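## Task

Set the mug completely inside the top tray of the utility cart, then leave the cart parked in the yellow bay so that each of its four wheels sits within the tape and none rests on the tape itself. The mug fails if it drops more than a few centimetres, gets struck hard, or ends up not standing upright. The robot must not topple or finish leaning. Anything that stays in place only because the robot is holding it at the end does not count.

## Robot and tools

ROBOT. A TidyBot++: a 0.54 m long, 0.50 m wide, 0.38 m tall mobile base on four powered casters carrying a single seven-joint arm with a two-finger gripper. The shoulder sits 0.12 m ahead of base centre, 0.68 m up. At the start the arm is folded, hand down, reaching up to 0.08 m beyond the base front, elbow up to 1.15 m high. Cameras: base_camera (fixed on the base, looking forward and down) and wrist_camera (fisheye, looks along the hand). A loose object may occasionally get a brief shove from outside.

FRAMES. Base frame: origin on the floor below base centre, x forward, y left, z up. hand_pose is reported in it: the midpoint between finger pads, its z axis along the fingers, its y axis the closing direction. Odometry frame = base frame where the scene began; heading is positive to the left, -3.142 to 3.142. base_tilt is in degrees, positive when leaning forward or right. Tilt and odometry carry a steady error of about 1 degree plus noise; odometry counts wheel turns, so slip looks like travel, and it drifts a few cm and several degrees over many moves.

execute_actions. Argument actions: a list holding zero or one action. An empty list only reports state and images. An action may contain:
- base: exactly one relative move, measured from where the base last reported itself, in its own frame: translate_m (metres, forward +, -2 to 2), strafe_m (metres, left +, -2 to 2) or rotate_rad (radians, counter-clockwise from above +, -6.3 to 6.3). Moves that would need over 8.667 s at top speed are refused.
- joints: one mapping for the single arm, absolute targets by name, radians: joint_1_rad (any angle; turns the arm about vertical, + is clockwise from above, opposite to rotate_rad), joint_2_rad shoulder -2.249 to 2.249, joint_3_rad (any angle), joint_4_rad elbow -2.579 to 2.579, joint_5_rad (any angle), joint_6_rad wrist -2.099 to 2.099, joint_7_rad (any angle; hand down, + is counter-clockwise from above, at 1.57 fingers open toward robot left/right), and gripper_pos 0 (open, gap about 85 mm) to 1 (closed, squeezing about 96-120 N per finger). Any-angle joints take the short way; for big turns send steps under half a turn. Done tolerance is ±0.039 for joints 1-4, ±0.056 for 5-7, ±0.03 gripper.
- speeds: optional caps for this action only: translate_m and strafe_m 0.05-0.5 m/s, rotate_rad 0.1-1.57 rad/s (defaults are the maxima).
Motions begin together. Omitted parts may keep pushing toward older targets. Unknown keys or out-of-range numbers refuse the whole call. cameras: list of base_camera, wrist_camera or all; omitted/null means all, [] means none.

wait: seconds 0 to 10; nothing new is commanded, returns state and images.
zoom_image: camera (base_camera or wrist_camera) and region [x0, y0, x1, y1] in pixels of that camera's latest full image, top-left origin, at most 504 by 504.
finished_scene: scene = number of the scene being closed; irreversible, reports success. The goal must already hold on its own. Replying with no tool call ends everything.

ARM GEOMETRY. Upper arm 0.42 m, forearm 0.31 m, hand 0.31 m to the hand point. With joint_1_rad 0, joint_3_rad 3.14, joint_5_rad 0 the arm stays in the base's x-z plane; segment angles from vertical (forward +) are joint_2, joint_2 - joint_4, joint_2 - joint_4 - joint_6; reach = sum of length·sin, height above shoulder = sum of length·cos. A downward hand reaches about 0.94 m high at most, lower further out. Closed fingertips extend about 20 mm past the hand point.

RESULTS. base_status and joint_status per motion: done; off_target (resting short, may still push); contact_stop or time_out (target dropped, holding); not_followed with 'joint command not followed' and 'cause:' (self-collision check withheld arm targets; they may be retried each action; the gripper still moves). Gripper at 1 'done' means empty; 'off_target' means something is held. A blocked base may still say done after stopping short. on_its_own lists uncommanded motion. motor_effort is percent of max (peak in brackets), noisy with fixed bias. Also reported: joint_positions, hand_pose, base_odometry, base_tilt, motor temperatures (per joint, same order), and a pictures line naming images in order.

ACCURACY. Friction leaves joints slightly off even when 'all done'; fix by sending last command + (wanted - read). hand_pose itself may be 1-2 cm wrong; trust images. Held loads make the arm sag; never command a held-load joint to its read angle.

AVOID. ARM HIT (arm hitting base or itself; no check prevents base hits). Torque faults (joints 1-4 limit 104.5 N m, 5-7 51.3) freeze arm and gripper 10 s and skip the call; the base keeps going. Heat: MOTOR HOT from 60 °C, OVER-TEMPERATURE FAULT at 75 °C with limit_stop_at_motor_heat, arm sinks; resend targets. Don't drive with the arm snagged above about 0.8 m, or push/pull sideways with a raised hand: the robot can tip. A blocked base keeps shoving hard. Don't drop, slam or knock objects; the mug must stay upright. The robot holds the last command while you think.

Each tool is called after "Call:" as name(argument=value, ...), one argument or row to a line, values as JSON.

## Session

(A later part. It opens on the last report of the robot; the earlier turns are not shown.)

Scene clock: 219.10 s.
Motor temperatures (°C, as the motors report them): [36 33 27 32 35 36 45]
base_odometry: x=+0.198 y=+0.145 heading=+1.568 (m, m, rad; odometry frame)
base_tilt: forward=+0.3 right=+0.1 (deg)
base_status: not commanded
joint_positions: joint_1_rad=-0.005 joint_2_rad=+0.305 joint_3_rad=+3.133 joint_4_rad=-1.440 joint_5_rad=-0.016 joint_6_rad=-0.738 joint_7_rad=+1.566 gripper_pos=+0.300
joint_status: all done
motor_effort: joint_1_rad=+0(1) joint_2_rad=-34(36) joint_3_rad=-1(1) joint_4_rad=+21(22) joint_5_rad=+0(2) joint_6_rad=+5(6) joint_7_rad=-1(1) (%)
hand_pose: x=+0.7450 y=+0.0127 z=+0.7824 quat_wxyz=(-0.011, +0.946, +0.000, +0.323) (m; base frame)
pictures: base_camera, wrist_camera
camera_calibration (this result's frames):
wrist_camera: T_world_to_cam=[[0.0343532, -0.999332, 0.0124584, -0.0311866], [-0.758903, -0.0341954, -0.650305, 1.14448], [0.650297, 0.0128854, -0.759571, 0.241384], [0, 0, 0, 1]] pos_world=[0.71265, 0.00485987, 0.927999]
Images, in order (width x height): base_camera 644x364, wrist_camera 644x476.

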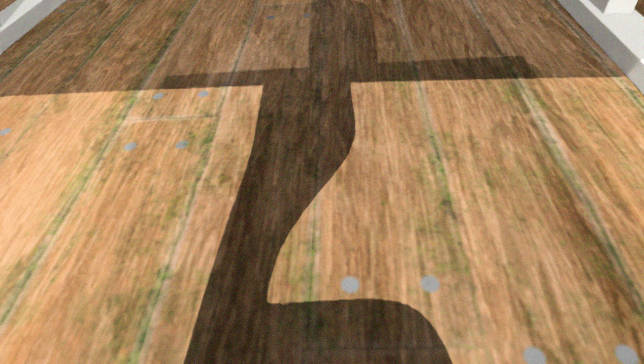

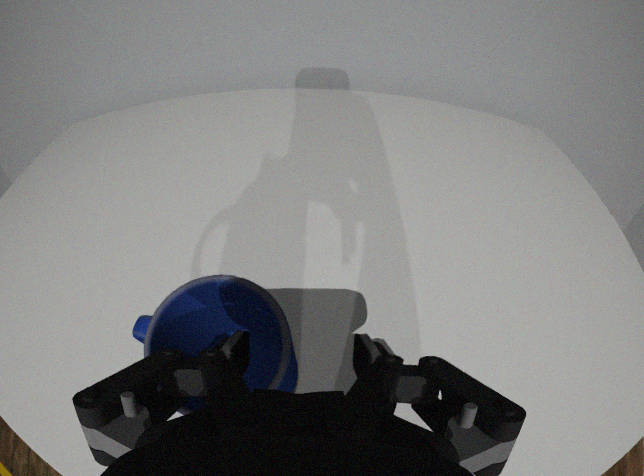

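Call:
execute_actions(
  actions=[
    {"joints":{"joint_4_rad":-1.515,"joint_6_rad":-0.67}},
  ],
  cameras=["wrist_camera"],
)

Call:
execute_actions(
  actions=[
    {"joints":{"gripper_pos":1.0}},
  ],
  cameras=["wrist_camera"],
)

Scene clock: 224.57 s.
Motor temperatures (°C, as the motors report them): [36 33 27 32 35 36 45]
base_odometry: x=+0.198 y=+0.144 heading=+1.568 (m, m, rad; odometry frame)
base_tilt: forward=+0.3 right=+0.2 (deg)
base_status: not commanded
joint_positions: joint_1_rad=-0.005 joint_2_rad=+0.304 joint_3_rad=+3.133 joint_4_rad=-1.472 joint_5_rad=-0.016 joint_6_rad=-0.680 joint_7_rad=+1.566 gripper_pos=+0.300
joint_status: joint_4_rad off_target (ended at -1.472, target -1.515); the others done
motor_effort: joint_1_rad=+0(1) joint_2_rad=-30(34) joint_3_rad=-1(0) joint_4_rad=+18(21) joint_5_rad=-1(1) joint_6_rad=+3(4) joint_7_rad=-1(0) (%)
hand_pose: x=+0.7498 y=+0.0126 z=+0.7784 quat_wxyz=(-0.011, +0.942, +0.000, +0.336) (m; base frame)
pictures: wrist_camera
camera_calibration (this result's frames):
wrist_camera: T_world_to_cam=[[0.0330101, -0.999368, 0.0132099, -0.0310253], [-0.740452, -0.033331, -0.671282, 1.14803], [0.671298, 0.0123777, -0.741084, 0.205121], [0, 0, 0, 1]] pos_world=[0.713387, 0.00472035, 0.923072]
Images, in order (width x height): wrist_camera 644x476.

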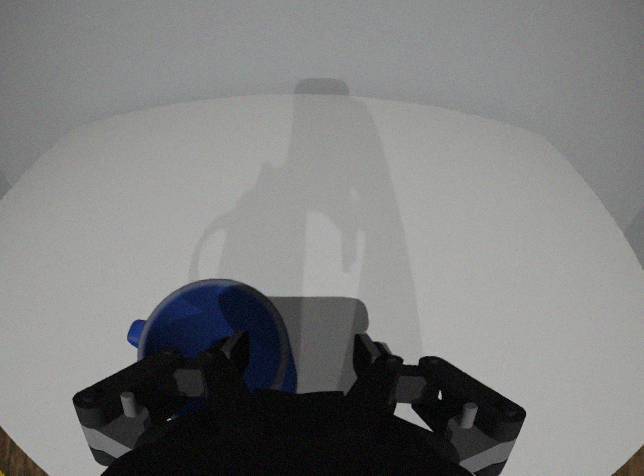

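Scene clock: 225.53 s.
Motor temperatures (°C, as the motors report them): [36 33 27 32 35 36 45]
base_odometry: x=+0.198 y=+0.144 heading=+1.568 (m, m, rad; odometry frame)
base_tilt: forward=+0.3 right=+0.1 (deg)
base_status: not commanded
joint_positions: joint_1_rad=-0.005 joint_2_rad=+0.289 joint_3_rad=+3.133 joint_4_rad=-1.473 joint_5_rad=-0.016 joint_6_rad=-0.676 joint_7_rad=+1.566 gripper_pos=+0.922
joint_status: gripper_pos off_target (ended at +0.922, target +1.000)
motor_effort: joint_1_rad=+0(5) joint_2_rad=-27(29) joint_3_rad=-1(5) joint_4_rad=+16(19) joint_5_rad=+0(3) joint_6_rad=+3(6) joint_7_rad=-1(0) (%)
hand_pose: x=+0.7486 y=+0.0124 z=+0.7881 quat_wxyz=(-0.011, +0.939, +0.000, +0.344) (m; base frame)
pictures: wrist_camera
camera_calibration (this result's frames):
wrist_camera: T_world_to_cam=[[0.0324493, -0.999379, 0.0137054, -0.0312786], [-0.728658, -0.0330406, -0.68408, 1.1549], [0.684109, 0.0122114, -0.729278, 0.194234], [0, 0, 0, 1]] pos_world=[0.709662, 0.00452741, 0.932121]
Images, in order (width x height): wrist_camera 644x476.

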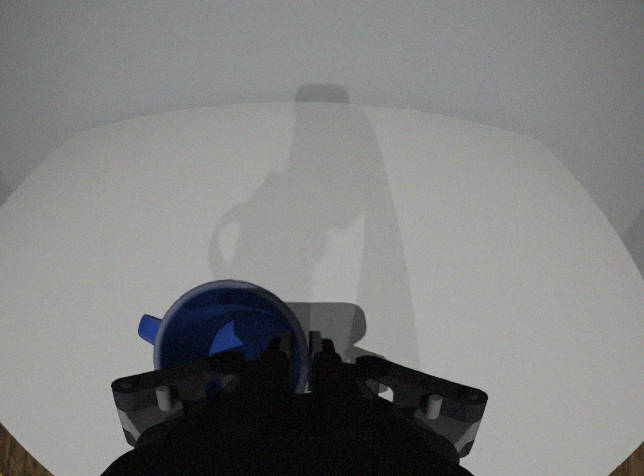

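Call:
execute_actions(
  actions=[
    {"joints":{"joint_2_rad":0.27,"joint_4_rad":-1.3,"joint_6_rad":-0.87}},
  ],
  cameras=["wrist_camera"],
)

Call:
execute_actions(
  actions=[
    {"joints":{"joint_2_rad":0.17,"joint_4_rad":-0.9,"joint_6_rad":-1.36}},
  ],
  cameras=["wrist_camera"],
)

Scene clock: 234.80 s.
Motor temperatures (°C, as the motors report them): [36 33 27 32 35 36 45]
base_odometry: x=+0.198 y=+0.144 heading=+1.568 (m, m, rad; odometry frame)
base_tilt: forward=+0.3 right=+0.1 (deg)
base_status: not commanded
joint_positions: joint_1_rad=-0.005 joint_2_rad=+0.294 joint_3_rad=+3.133 joint_4_rad=-1.335 joint_5_rad=-0.016 joint_6_rad=-0.856 joint_7_rad=+1.566 gripper_pos=+0.927
joint_status: all done
motor_effort: joint_1_rad=+0(1) joint_2_rad=-38(39) joint_3_rad=-1(1) joint_4_rad=+23(25) joint_5_rad=-1(0) joint_6_rad=+6(7) joint_7_rad=-1(1) (%)
hand_pose: x=+0.7446 y=+0.0128 z=+0.8196 quat_wxyz=(-0.011, +0.947, +0.001, +0.322) (m; base frame)
pictures: wrist_camera
camera_calibration (this result's frames):
wrist_camera: T_world_to_cam=[[0.0358756, -0.99928, 0.0123443, -0.0325851], [-0.759866, -0.035299, -0.64912, 1.16817], [0.649089, 0.0139076, -0.760586, 0.271631], [0, 0, 0, 1]] pos_world=[0.712508, 0.00489574, 0.965282]
Images, in order (width x height): wrist_camera 644x476.

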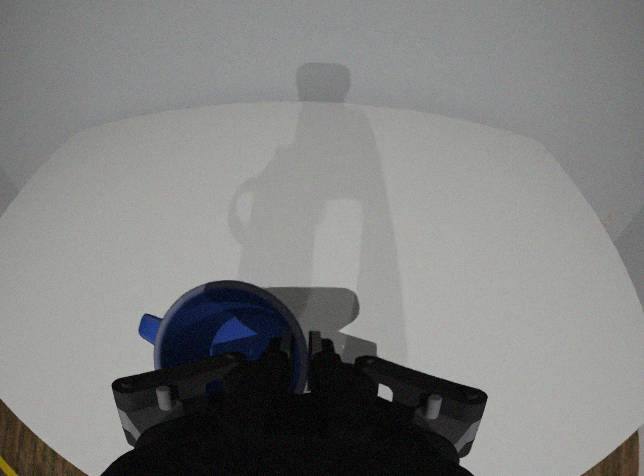

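Scene clock: 236.37 s.
Motor temperatures (°C, as the motors report them): [36 33 27 33 35 36 45]
base_odometry: x=+0.198 y=+0.144 heading=+1.568 (m, m, rad; odometry frame)
base_tilt: forward=+0.3 right=+0.2 (deg)
base_status: not commanded
joint_positions: joint_1_rad=-0.005 joint_2_rad=+0.191 joint_3_rad=+3.133 joint_4_rad=-0.931 joint_5_rad=-0.016 joint_6_rad=-1.349 joint_7_rad=+1.566 gripper_pos=+0.927
joint_status: all done
motor_effort: joint_1_rad=+0(1) joint_2_rad=-32(40) joint_3_rad=-1(1) joint_4_rad=+22(25) joint_5_rad=-1(1) joint_6_rad=+7(7) joint_7_rad=-1(1) (%)
hand_pose: x=+0.6753 y=+0.0130 z=+0.9877 quat_wxyz=(-0.012, +0.944, +0.005, +0.329) (m; base frame)
pictures: wrist_camera
camera_calibration (this result's frames):
wrist_camera: T_world_to_cam=[[0.0434512, -0.998942, 0.0150669, -0.0398178], [-0.749926, -0.0425766, -0.660151, 1.22883], [0.660094, 0.0173853, -0.750982, 0.427533], [0, 0, 0, 1]] pos_world=[0.641046, 0.00511086, 1.13288]
Images, in order (width x height): wrist_camera 644x476.

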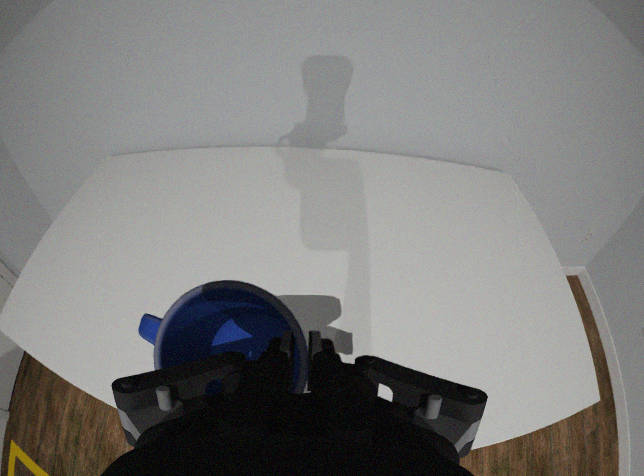

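Call:
execute_actions(
  actions=[
    {"base":{"rotate_rad":-3.14},"speeds":{"rotate_rad":0.7},"joints":{"joint_6_rad":-1.39}},
  ],
  cameras=[],
)

Call:
execute_actions(
  actions=[
    {"base":{"strafe_m":-0.75},"speeds":{"strafe_m":0.25}},
  ],
)

Scene clock: 259.73 s.
Motor temperatures (°C, as the motors report them): [36 33 27 33 35 36 45]
base_odometry: x=+0.198 y=+0.145 heading=-1.571 (m, m, rad; odometry frame)
base_tilt: forward=+0.2 right=+0.2 (deg)
base_status: done
joint_positions: joint_1_rad=-0.002 joint_2_rad=+0.191 joint_3_rad=+3.136 joint_4_rad=-0.931 joint_5_rad=-0.012 joint_6_rad=-1.381 joint_7_rad=+1.566 gripper_pos=+0.927
joint_status: all done
motor_effort: joint_1_rad=-1(4) joint_2_rad=-31(33) joint_3_rad=-1(3) joint_4_rad=+22(21) joint_5_rad=-2(3) joint_6_rad=+6(7) joint_7_rad=-1(1) (%)
hand_pose: x=+0.6675 y=+0.0089 z=+0.9816 quat_wxyz=(-0.008, +0.949, +0.002, +0.314) (m; base frame)
pictures: none
No camera images: the call's "cameras" was empty. Leave "cameras" out to get every camera's image.

Scene clock: 263.60 s.
Motor temperatures (°C, as the motors report them): [36 33 27 33 35 36 45]
base_odometry: x=-0.552 y=+0.146 heading=-1.572 (m, m, rad; odometry frame)
base_tilt: forward=+0.3 right=+0.2 (deg)
base_status: done
joint_positions: joint_1_rad=-0.002 joint_2_rad=+0.191 joint_3_rad=+3.136 joint_4_rad=-0.931 joint_5_rad=-0.012 joint_6_rad=-1.381 joint_7_rad=+1.566 gripper_pos=+0.927
joint_status: not commanded
motor_effort: joint_1_rad=+0(3) joint_2_rad=-31(33) joint_3_rad=-2(3) joint_4_rad=+21(23) joint_5_rad=-2(2) joint_6_rad=+6(6) joint_7_rad=-1(2) (%)
hand_pose: x=+0.6675 y=+0.0087 z=+0.9816 quat_wxyz=(-0.008, +0.949, +0.002, +0.314) (m; base frame)
pictures: base_camera, wrist_camera
camera_calibration (this result's frames):
wrist_camera: T_world_to_cam=[[0.0369922, -0.999146, 0.0184049, -0.0425955], [-0.770935, -0.0402518, -0.635641, 1.20872], [0.635839, 0.00932472, -0.771765, 0.464827], [0, 0, 0, 1]] pos_world=[0.637865, 0.00175974, 1.12783]
Images, in order (width x height): base_camera 644x364, wrist_camera 644x476.

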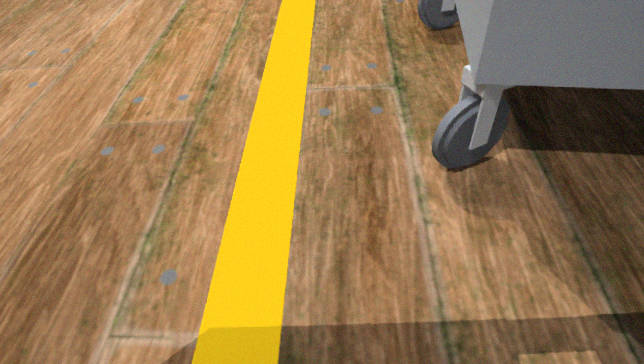

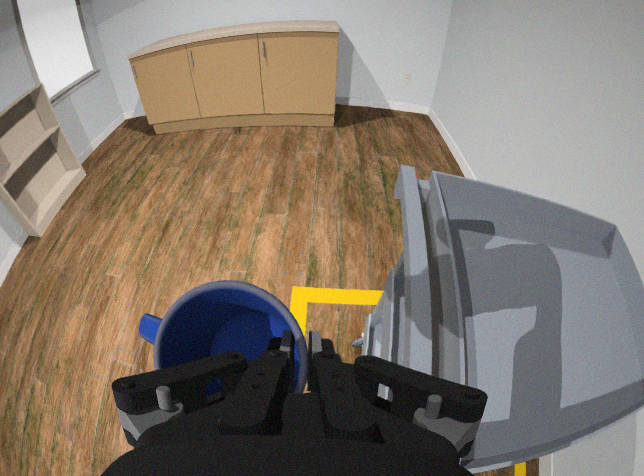

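Call:
execute_actions(
  actions=[
    {"base":{"translate_m":0.1},"speeds":{"translate_m":0.15},"joints":{"joint_6_rad":-1.31}},
  ],
  cameras=[],
)

Call:
execute_actions(
  actions=[
    {"base":{"strafe_m":-0.5},"speeds":{"strafe_m":0.2}},
  ],
)

Scene clock: 272.70 s.
Motor temperatures (°C, as the motors report them): [36 33 27 33 35 36 45]
base_odometry: x=-0.552 y=+0.046 heading=-1.573 (m, m, rad; odometry frame)
base_tilt: forward=+0.3 right=+0.2 (deg)
base_status: done
joint_positions: joint_1_rad=-0.002 joint_2_rad=+0.190 joint_3_rad=+3.136 joint_4_rad=-0.931 joint_5_rad=-0.012 joint_6_rad=-1.338 joint_7_rad=+1.566 gripper_pos=+0.927
joint_status: all done
motor_effort: joint_1_rad=+0(3) joint_2_rad=-32(35) joint_3_rad=-1(3) joint_4_rad=+23(23) joint_5_rad=-2(1) joint_6_rad=+7(8) joint_7_rad=-1(1) (%)
hand_pose: x=+0.6778 y=+0.0088 z=+0.9905 quat_wxyz=(-0.008, +0.942, +0.002, +0.335) (m; base frame)
pictures: none
No camera images: the call's "cameras" was empty. Leave "cameras" out to get every camera's image.

Scene clock: 275.97 s.
Motor temperatures (°C, as the motors report them): [36 33 27 33 35 36 45]
base_odometry: x=-1.052 y=+0.046 heading=-1.572 (m, m, rad; odometry frame)
base_tilt: forward=+0.3 right=+0.2 (deg)
base_status: done
joint_positions: joint_1_rad=-0.002 joint_2_rad=+0.190 joint_3_rad=+3.136 joint_4_rad=-0.931 joint_5_rad=-0.012 joint_6_rad=-1.338 joint_7_rad=+1.566 gripper_pos=+0.927
joint_status: not commanded
motor_effort: joint_1_rad=+0(4) joint_2_rad=-31(33) joint_3_rad=-2(3) joint_4_rad=+23(23) joint_5_rad=-1(3) joint_6_rad=+7(6) joint_7_rad=-2(1) (%)
hand_pose: x=+0.6779 y=+0.0088 z=+0.9905 quat_wxyz=(-0.008, +0.942, +0.002, +0.335) (m; base frame)
pictures: base_camera, wrist_camera
camera_calibration (this result's frames):
wrist_camera: T_world_to_cam=[[0.0356543, -0.999169, 0.0197583, -0.0435544], [-0.741893, -0.0397097, -0.669341, 1.2361], [0.66957, 0.00920636, -0.742692, 0.413454], [0, 0, 0, 1]] pos_world=[0.641774, 0.00176071, 1.13531]
Images, in order (width x height): base_camera 644x364, wrist_camera 644x476.

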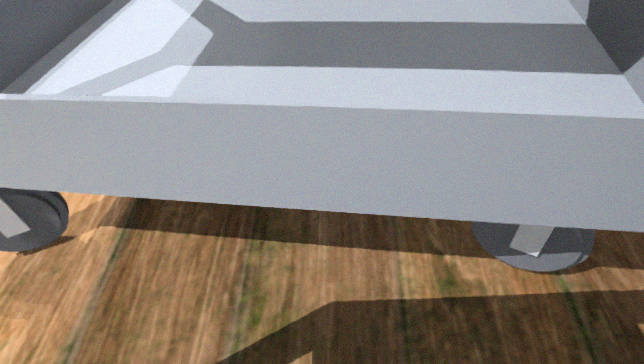

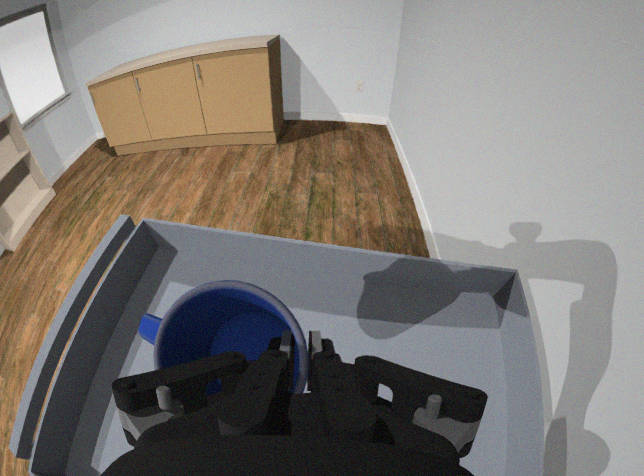

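Call:
execute_actions(
  actions=[
    {"joints":{"joint_2_rad":0.11,"joint_4_rad":-1.44,"joint_6_rad":-0.885}},
  ],
)

Scene clock: 288.33 s.
Motor temperatures (°C, as the motors report them): [36 33 27 33 35 36 45]
base_odometry: x=-1.052 y=+0.046 heading=-1.572 (m, m, rad; odometry frame)
base_tilt: forward=+0.3 right=+0.2 (deg)
base_status: not commanded
joint_positions: joint_1_rad=-0.002 joint_2_rad=+0.132 joint_3_rad=+3.136 joint_4_rad=-1.418 joint_5_rad=-0.011 joint_6_rad=-0.910 joint_7_rad=+1.566 gripper_pos=+0.928
joint_status: all done
motor_effort: joint_1_rad=-1(3) joint_2_rad=-28(34) joint_3_rad=-1(4) joint_4_rad=+23(24) joint_5_rad=-1(3) joint_6_rad=+6(8) joint_7_rad=-2(1) (%)
hand_pose: x=+0.6847 y=+0.0081 z=+0.8634 quat_wxyz=(-0.008, +0.943, -0.001, +0.334) (m; base frame)
pictures: base_camera, wrist_camera
camera_calibration (this result's frames):
wrist_camera: T_world_to_cam=[[0.030621, -0.999344, 0.0193396, -0.0381776], [-0.743893, -0.0357083, -0.667344, 1.15569], [0.667597, 0.00604812, -0.744498, 0.317385], [0, 0, 0, 1]] pos_world=[0.648992, 0.00119555, 1.00827]
Images, in order (width x height): base_camera 644x364, wrist_camera 644x476.

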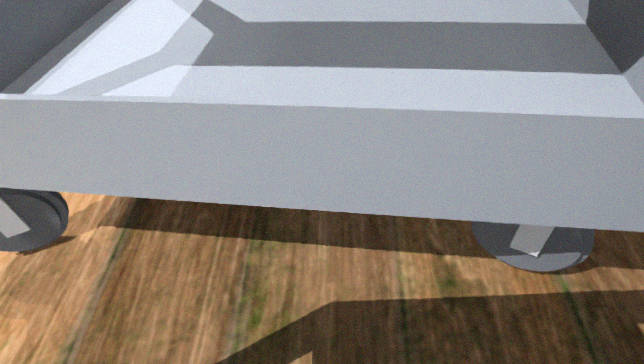

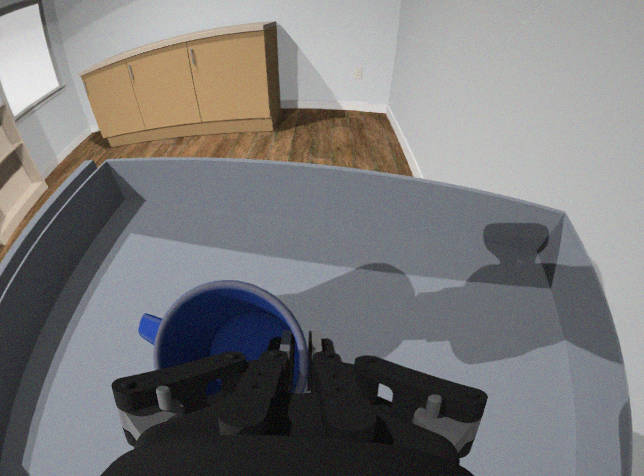

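Call:
execute_actions(
  actions=[
    {"joints":{"joint_4_rad":-1.51,"joint_6_rad":-0.81}},
  ],
  cameras=["wrist_camera"],
)

Scene clock: 292.30 s.
Motor temperatures (°C, as the motors report them): [36 33 27 33 35 36 45]
base_odometry: x=-1.052 y=+0.046 heading=-1.572 (m, m, rad; odometry frame)
base_tilt: forward=+0.3 right=+0.2 (deg)
base_status: not commanded
joint_positions: joint_1_rad=-0.002 joint_2_rad=+0.108 joint_3_rad=+3.136 joint_4_rad=-1.474 joint_5_rad=-0.011 joint_6_rad=-0.833 joint_7_rad=+1.566 gripper_pos=+0.928
joint_status: all done
motor_effort: joint_1_rad=+0(1) joint_2_rad=-23(28) joint_3_rad=-1(1) joint_4_rad=+19(22) joint_5_rad=+0(2) joint_6_rad=+5(5) joint_7_rad=-1(1) (%)
hand_pose: x=+0.6851 y=+0.0079 z=+0.8640 quat_wxyz=(-0.008, +0.935, -0.001, +0.355) (m; base frame)
pictures: wrist_camera
camera_calibration (this result's frames):
wrist_camera: T_world_to_cam=[[0.0288494, -0.999374, 0.0204854, -0.0381129], [-0.712876, -0.0349363, -0.70042, 1.16366], [0.700697, 0.00560316, -0.713437, 0.268022], [0, 0, 0, 1]] pos_world=[0.642844, 0.0010633, 1.00705]
Images, in order (width x height): wrist_camera 644x476.

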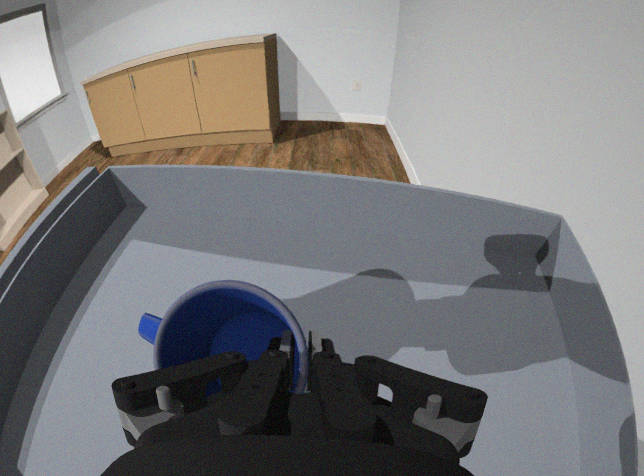

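Call:
execute_actions(
  actions=[
    {"joints":{"joint_4_rad":-1.46,"joint_6_rad":-0.86}},
  ],
  cameras=[],
)

Call:
execute_actions(
  actions=[
    {"joints":{"gripper_pos":0.4}},
  ],
  cameras=["wrist_camera"],
)

Call:
execute_actions(
  actions=[
    {"joints":{"joint_2_rad":0.1,"joint_4_rad":-1.05,"joint_6_rad":-1.27}},
  ],
)

Scene clock: 298.93 s.
Motor temperatures (°C, as the motors report them): [36 33 27 33 35 36 45]
base_odometry: x=-1.052 y=+0.046 heading=-1.572 (m, m, rad; odometry frame)
base_tilt: forward=+0.3 right=+0.2 (deg)
base_status: not commanded
joint_positions: joint_1_rad=-0.002 joint_2_rad=+0.108 joint_3_rad=+3.136 joint_4_rad=-1.473 joint_5_rad=-0.011 joint_6_rad=-0.835 joint_7_rad=+1.566 gripper_pos=+0.928
joint_status: all done
motor_effort: joint_1_rad=-1(1) joint_2_rad=-26(29) joint_3_rad=-2(2) joint_4_rad=+20(24) joint_5_rad=-2(1) joint_6_rad=+5(7) joint_7_rad=+0(1) (%)
hand_pose: x=+0.6853 y=+0.0079 z=+0.8642 quat_wxyz=(-0.008, +0.935, -0.001, +0.355) (m; base frame)
pictures: none
No camera images: the call's "cameras" was empty. Leave "cameras" out to get every camera's image.

Scene clock: 299.80 s.
Motor temperatures (°C, as the motors report them): [36 33 27 33 35 36 45]
base_odometry: x=-1.052 y=+0.046 heading=-1.572 (m, m, rad; odometry frame)
base_tilt: forward=+0.3 right=+0.2 (deg)
base_status: not commanded
joint_positions: joint_1_rad=-0.002 joint_2_rad=+0.108 joint_3_rad=+3.136 joint_4_rad=-1.472 joint_5_rad=-0.011 joint_6_rad=-0.837 joint_7_rad=+1.566 gripper_pos=+0.400
joint_status: all done
motor_effort: joint_1_rad=-1(2) joint_2_rad=-26(27) joint_3_rad=-2(3) joint_4_rad=+21(23) joint_5_rad=-1(1) joint_6_rad=+4(6) joint_7_rad=+0(1) (%)
hand_pose: x=+0.6848 y=+0.0079 z=+0.8637 quat_wxyz=(-0.008, +0.935, -0.001, +0.354) (m; base frame)
pictures: wrist_camera
camera_calibration (this result's frames):
wrist_camera: T_world_to_cam=[[0.0289481, -0.999372, 0.0204259, -0.0381102], [-0.71475, -0.0349802, -0.698505, 1.16291], [0.698781, 0.00562099, -0.715314, 0.271014], [0, 0, 0, 1]] pos_world=[0.642915, 0.00106929, 1.00694]
Images, in order (width x height): wrist_camera 644x476.

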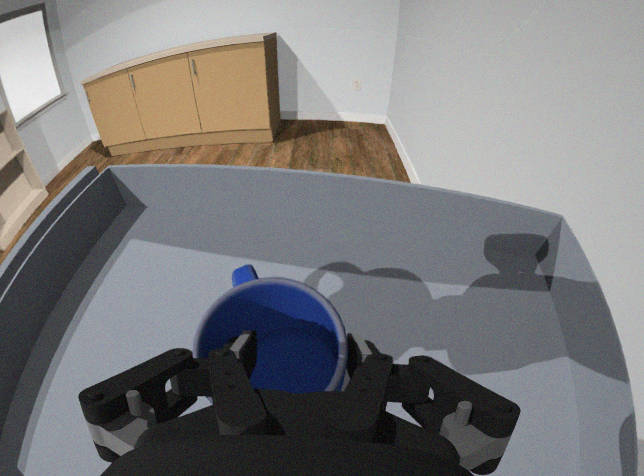

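Scene clock: 301.37 s.
Motor temperatures (°C, as the motors report them): [36 33 27 33 35 36 45]
base_odometry: x=-1.052 y=+0.046 heading=-1.572 (m, m, rad; odometry frame)
base_tilt: forward=+0.3 right=+0.2 (deg)
base_status: not commanded
joint_positions: joint_1_rad=-0.002 joint_2_rad=+0.108 joint_3_rad=+3.136 joint_4_rad=-1.073 joint_5_rad=-0.011 joint_6_rad=-1.248 joint_7_rad=+1.566 gripper_pos=+0.400
joint_status: all done
motor_effort: joint_1_rad=+0(1) joint_2_rad=-25(29) joint_3_rad=-1(2) joint_4_rad=+20(22) joint_5_rad=-1(1) joint_6_rad=+5(6) joint_7_rad=-1(1) (%)
hand_pose: x=+0.6584 y=+0.0084 z=+0.9841 quat_wxyz=(-0.008, +0.937, +0.001, +0.349) (m; base frame)
pictures: base_camera, wrist_camera
camera_calibration (this result's frames):
wrist_camera: T_world_to_cam=[[0.03365, -0.999213, 0.0210202, -0.0430319], [-0.722282, -0.03885, -0.690507, 1.22529], [0.690779, 0.00805302, -0.723021, 0.388376], [0, 0, 0, 1]] pos_world=[0.618169, 0.00147676, 1.12778]
Images, in order (width x height): base_camera 644x364, wrist_camera 644x476.

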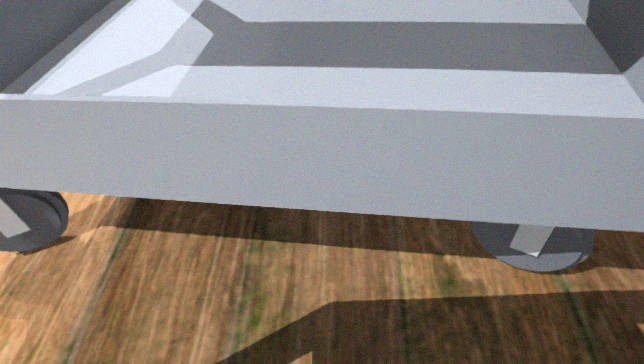

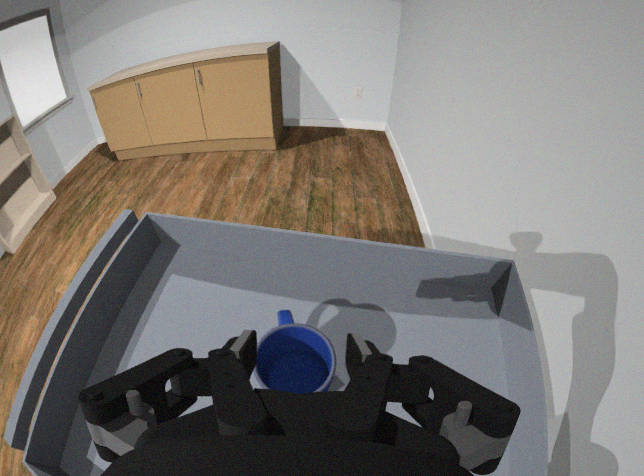

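Call:
finished_scene(
  scene=1,
)

The scene is finished: the task was done.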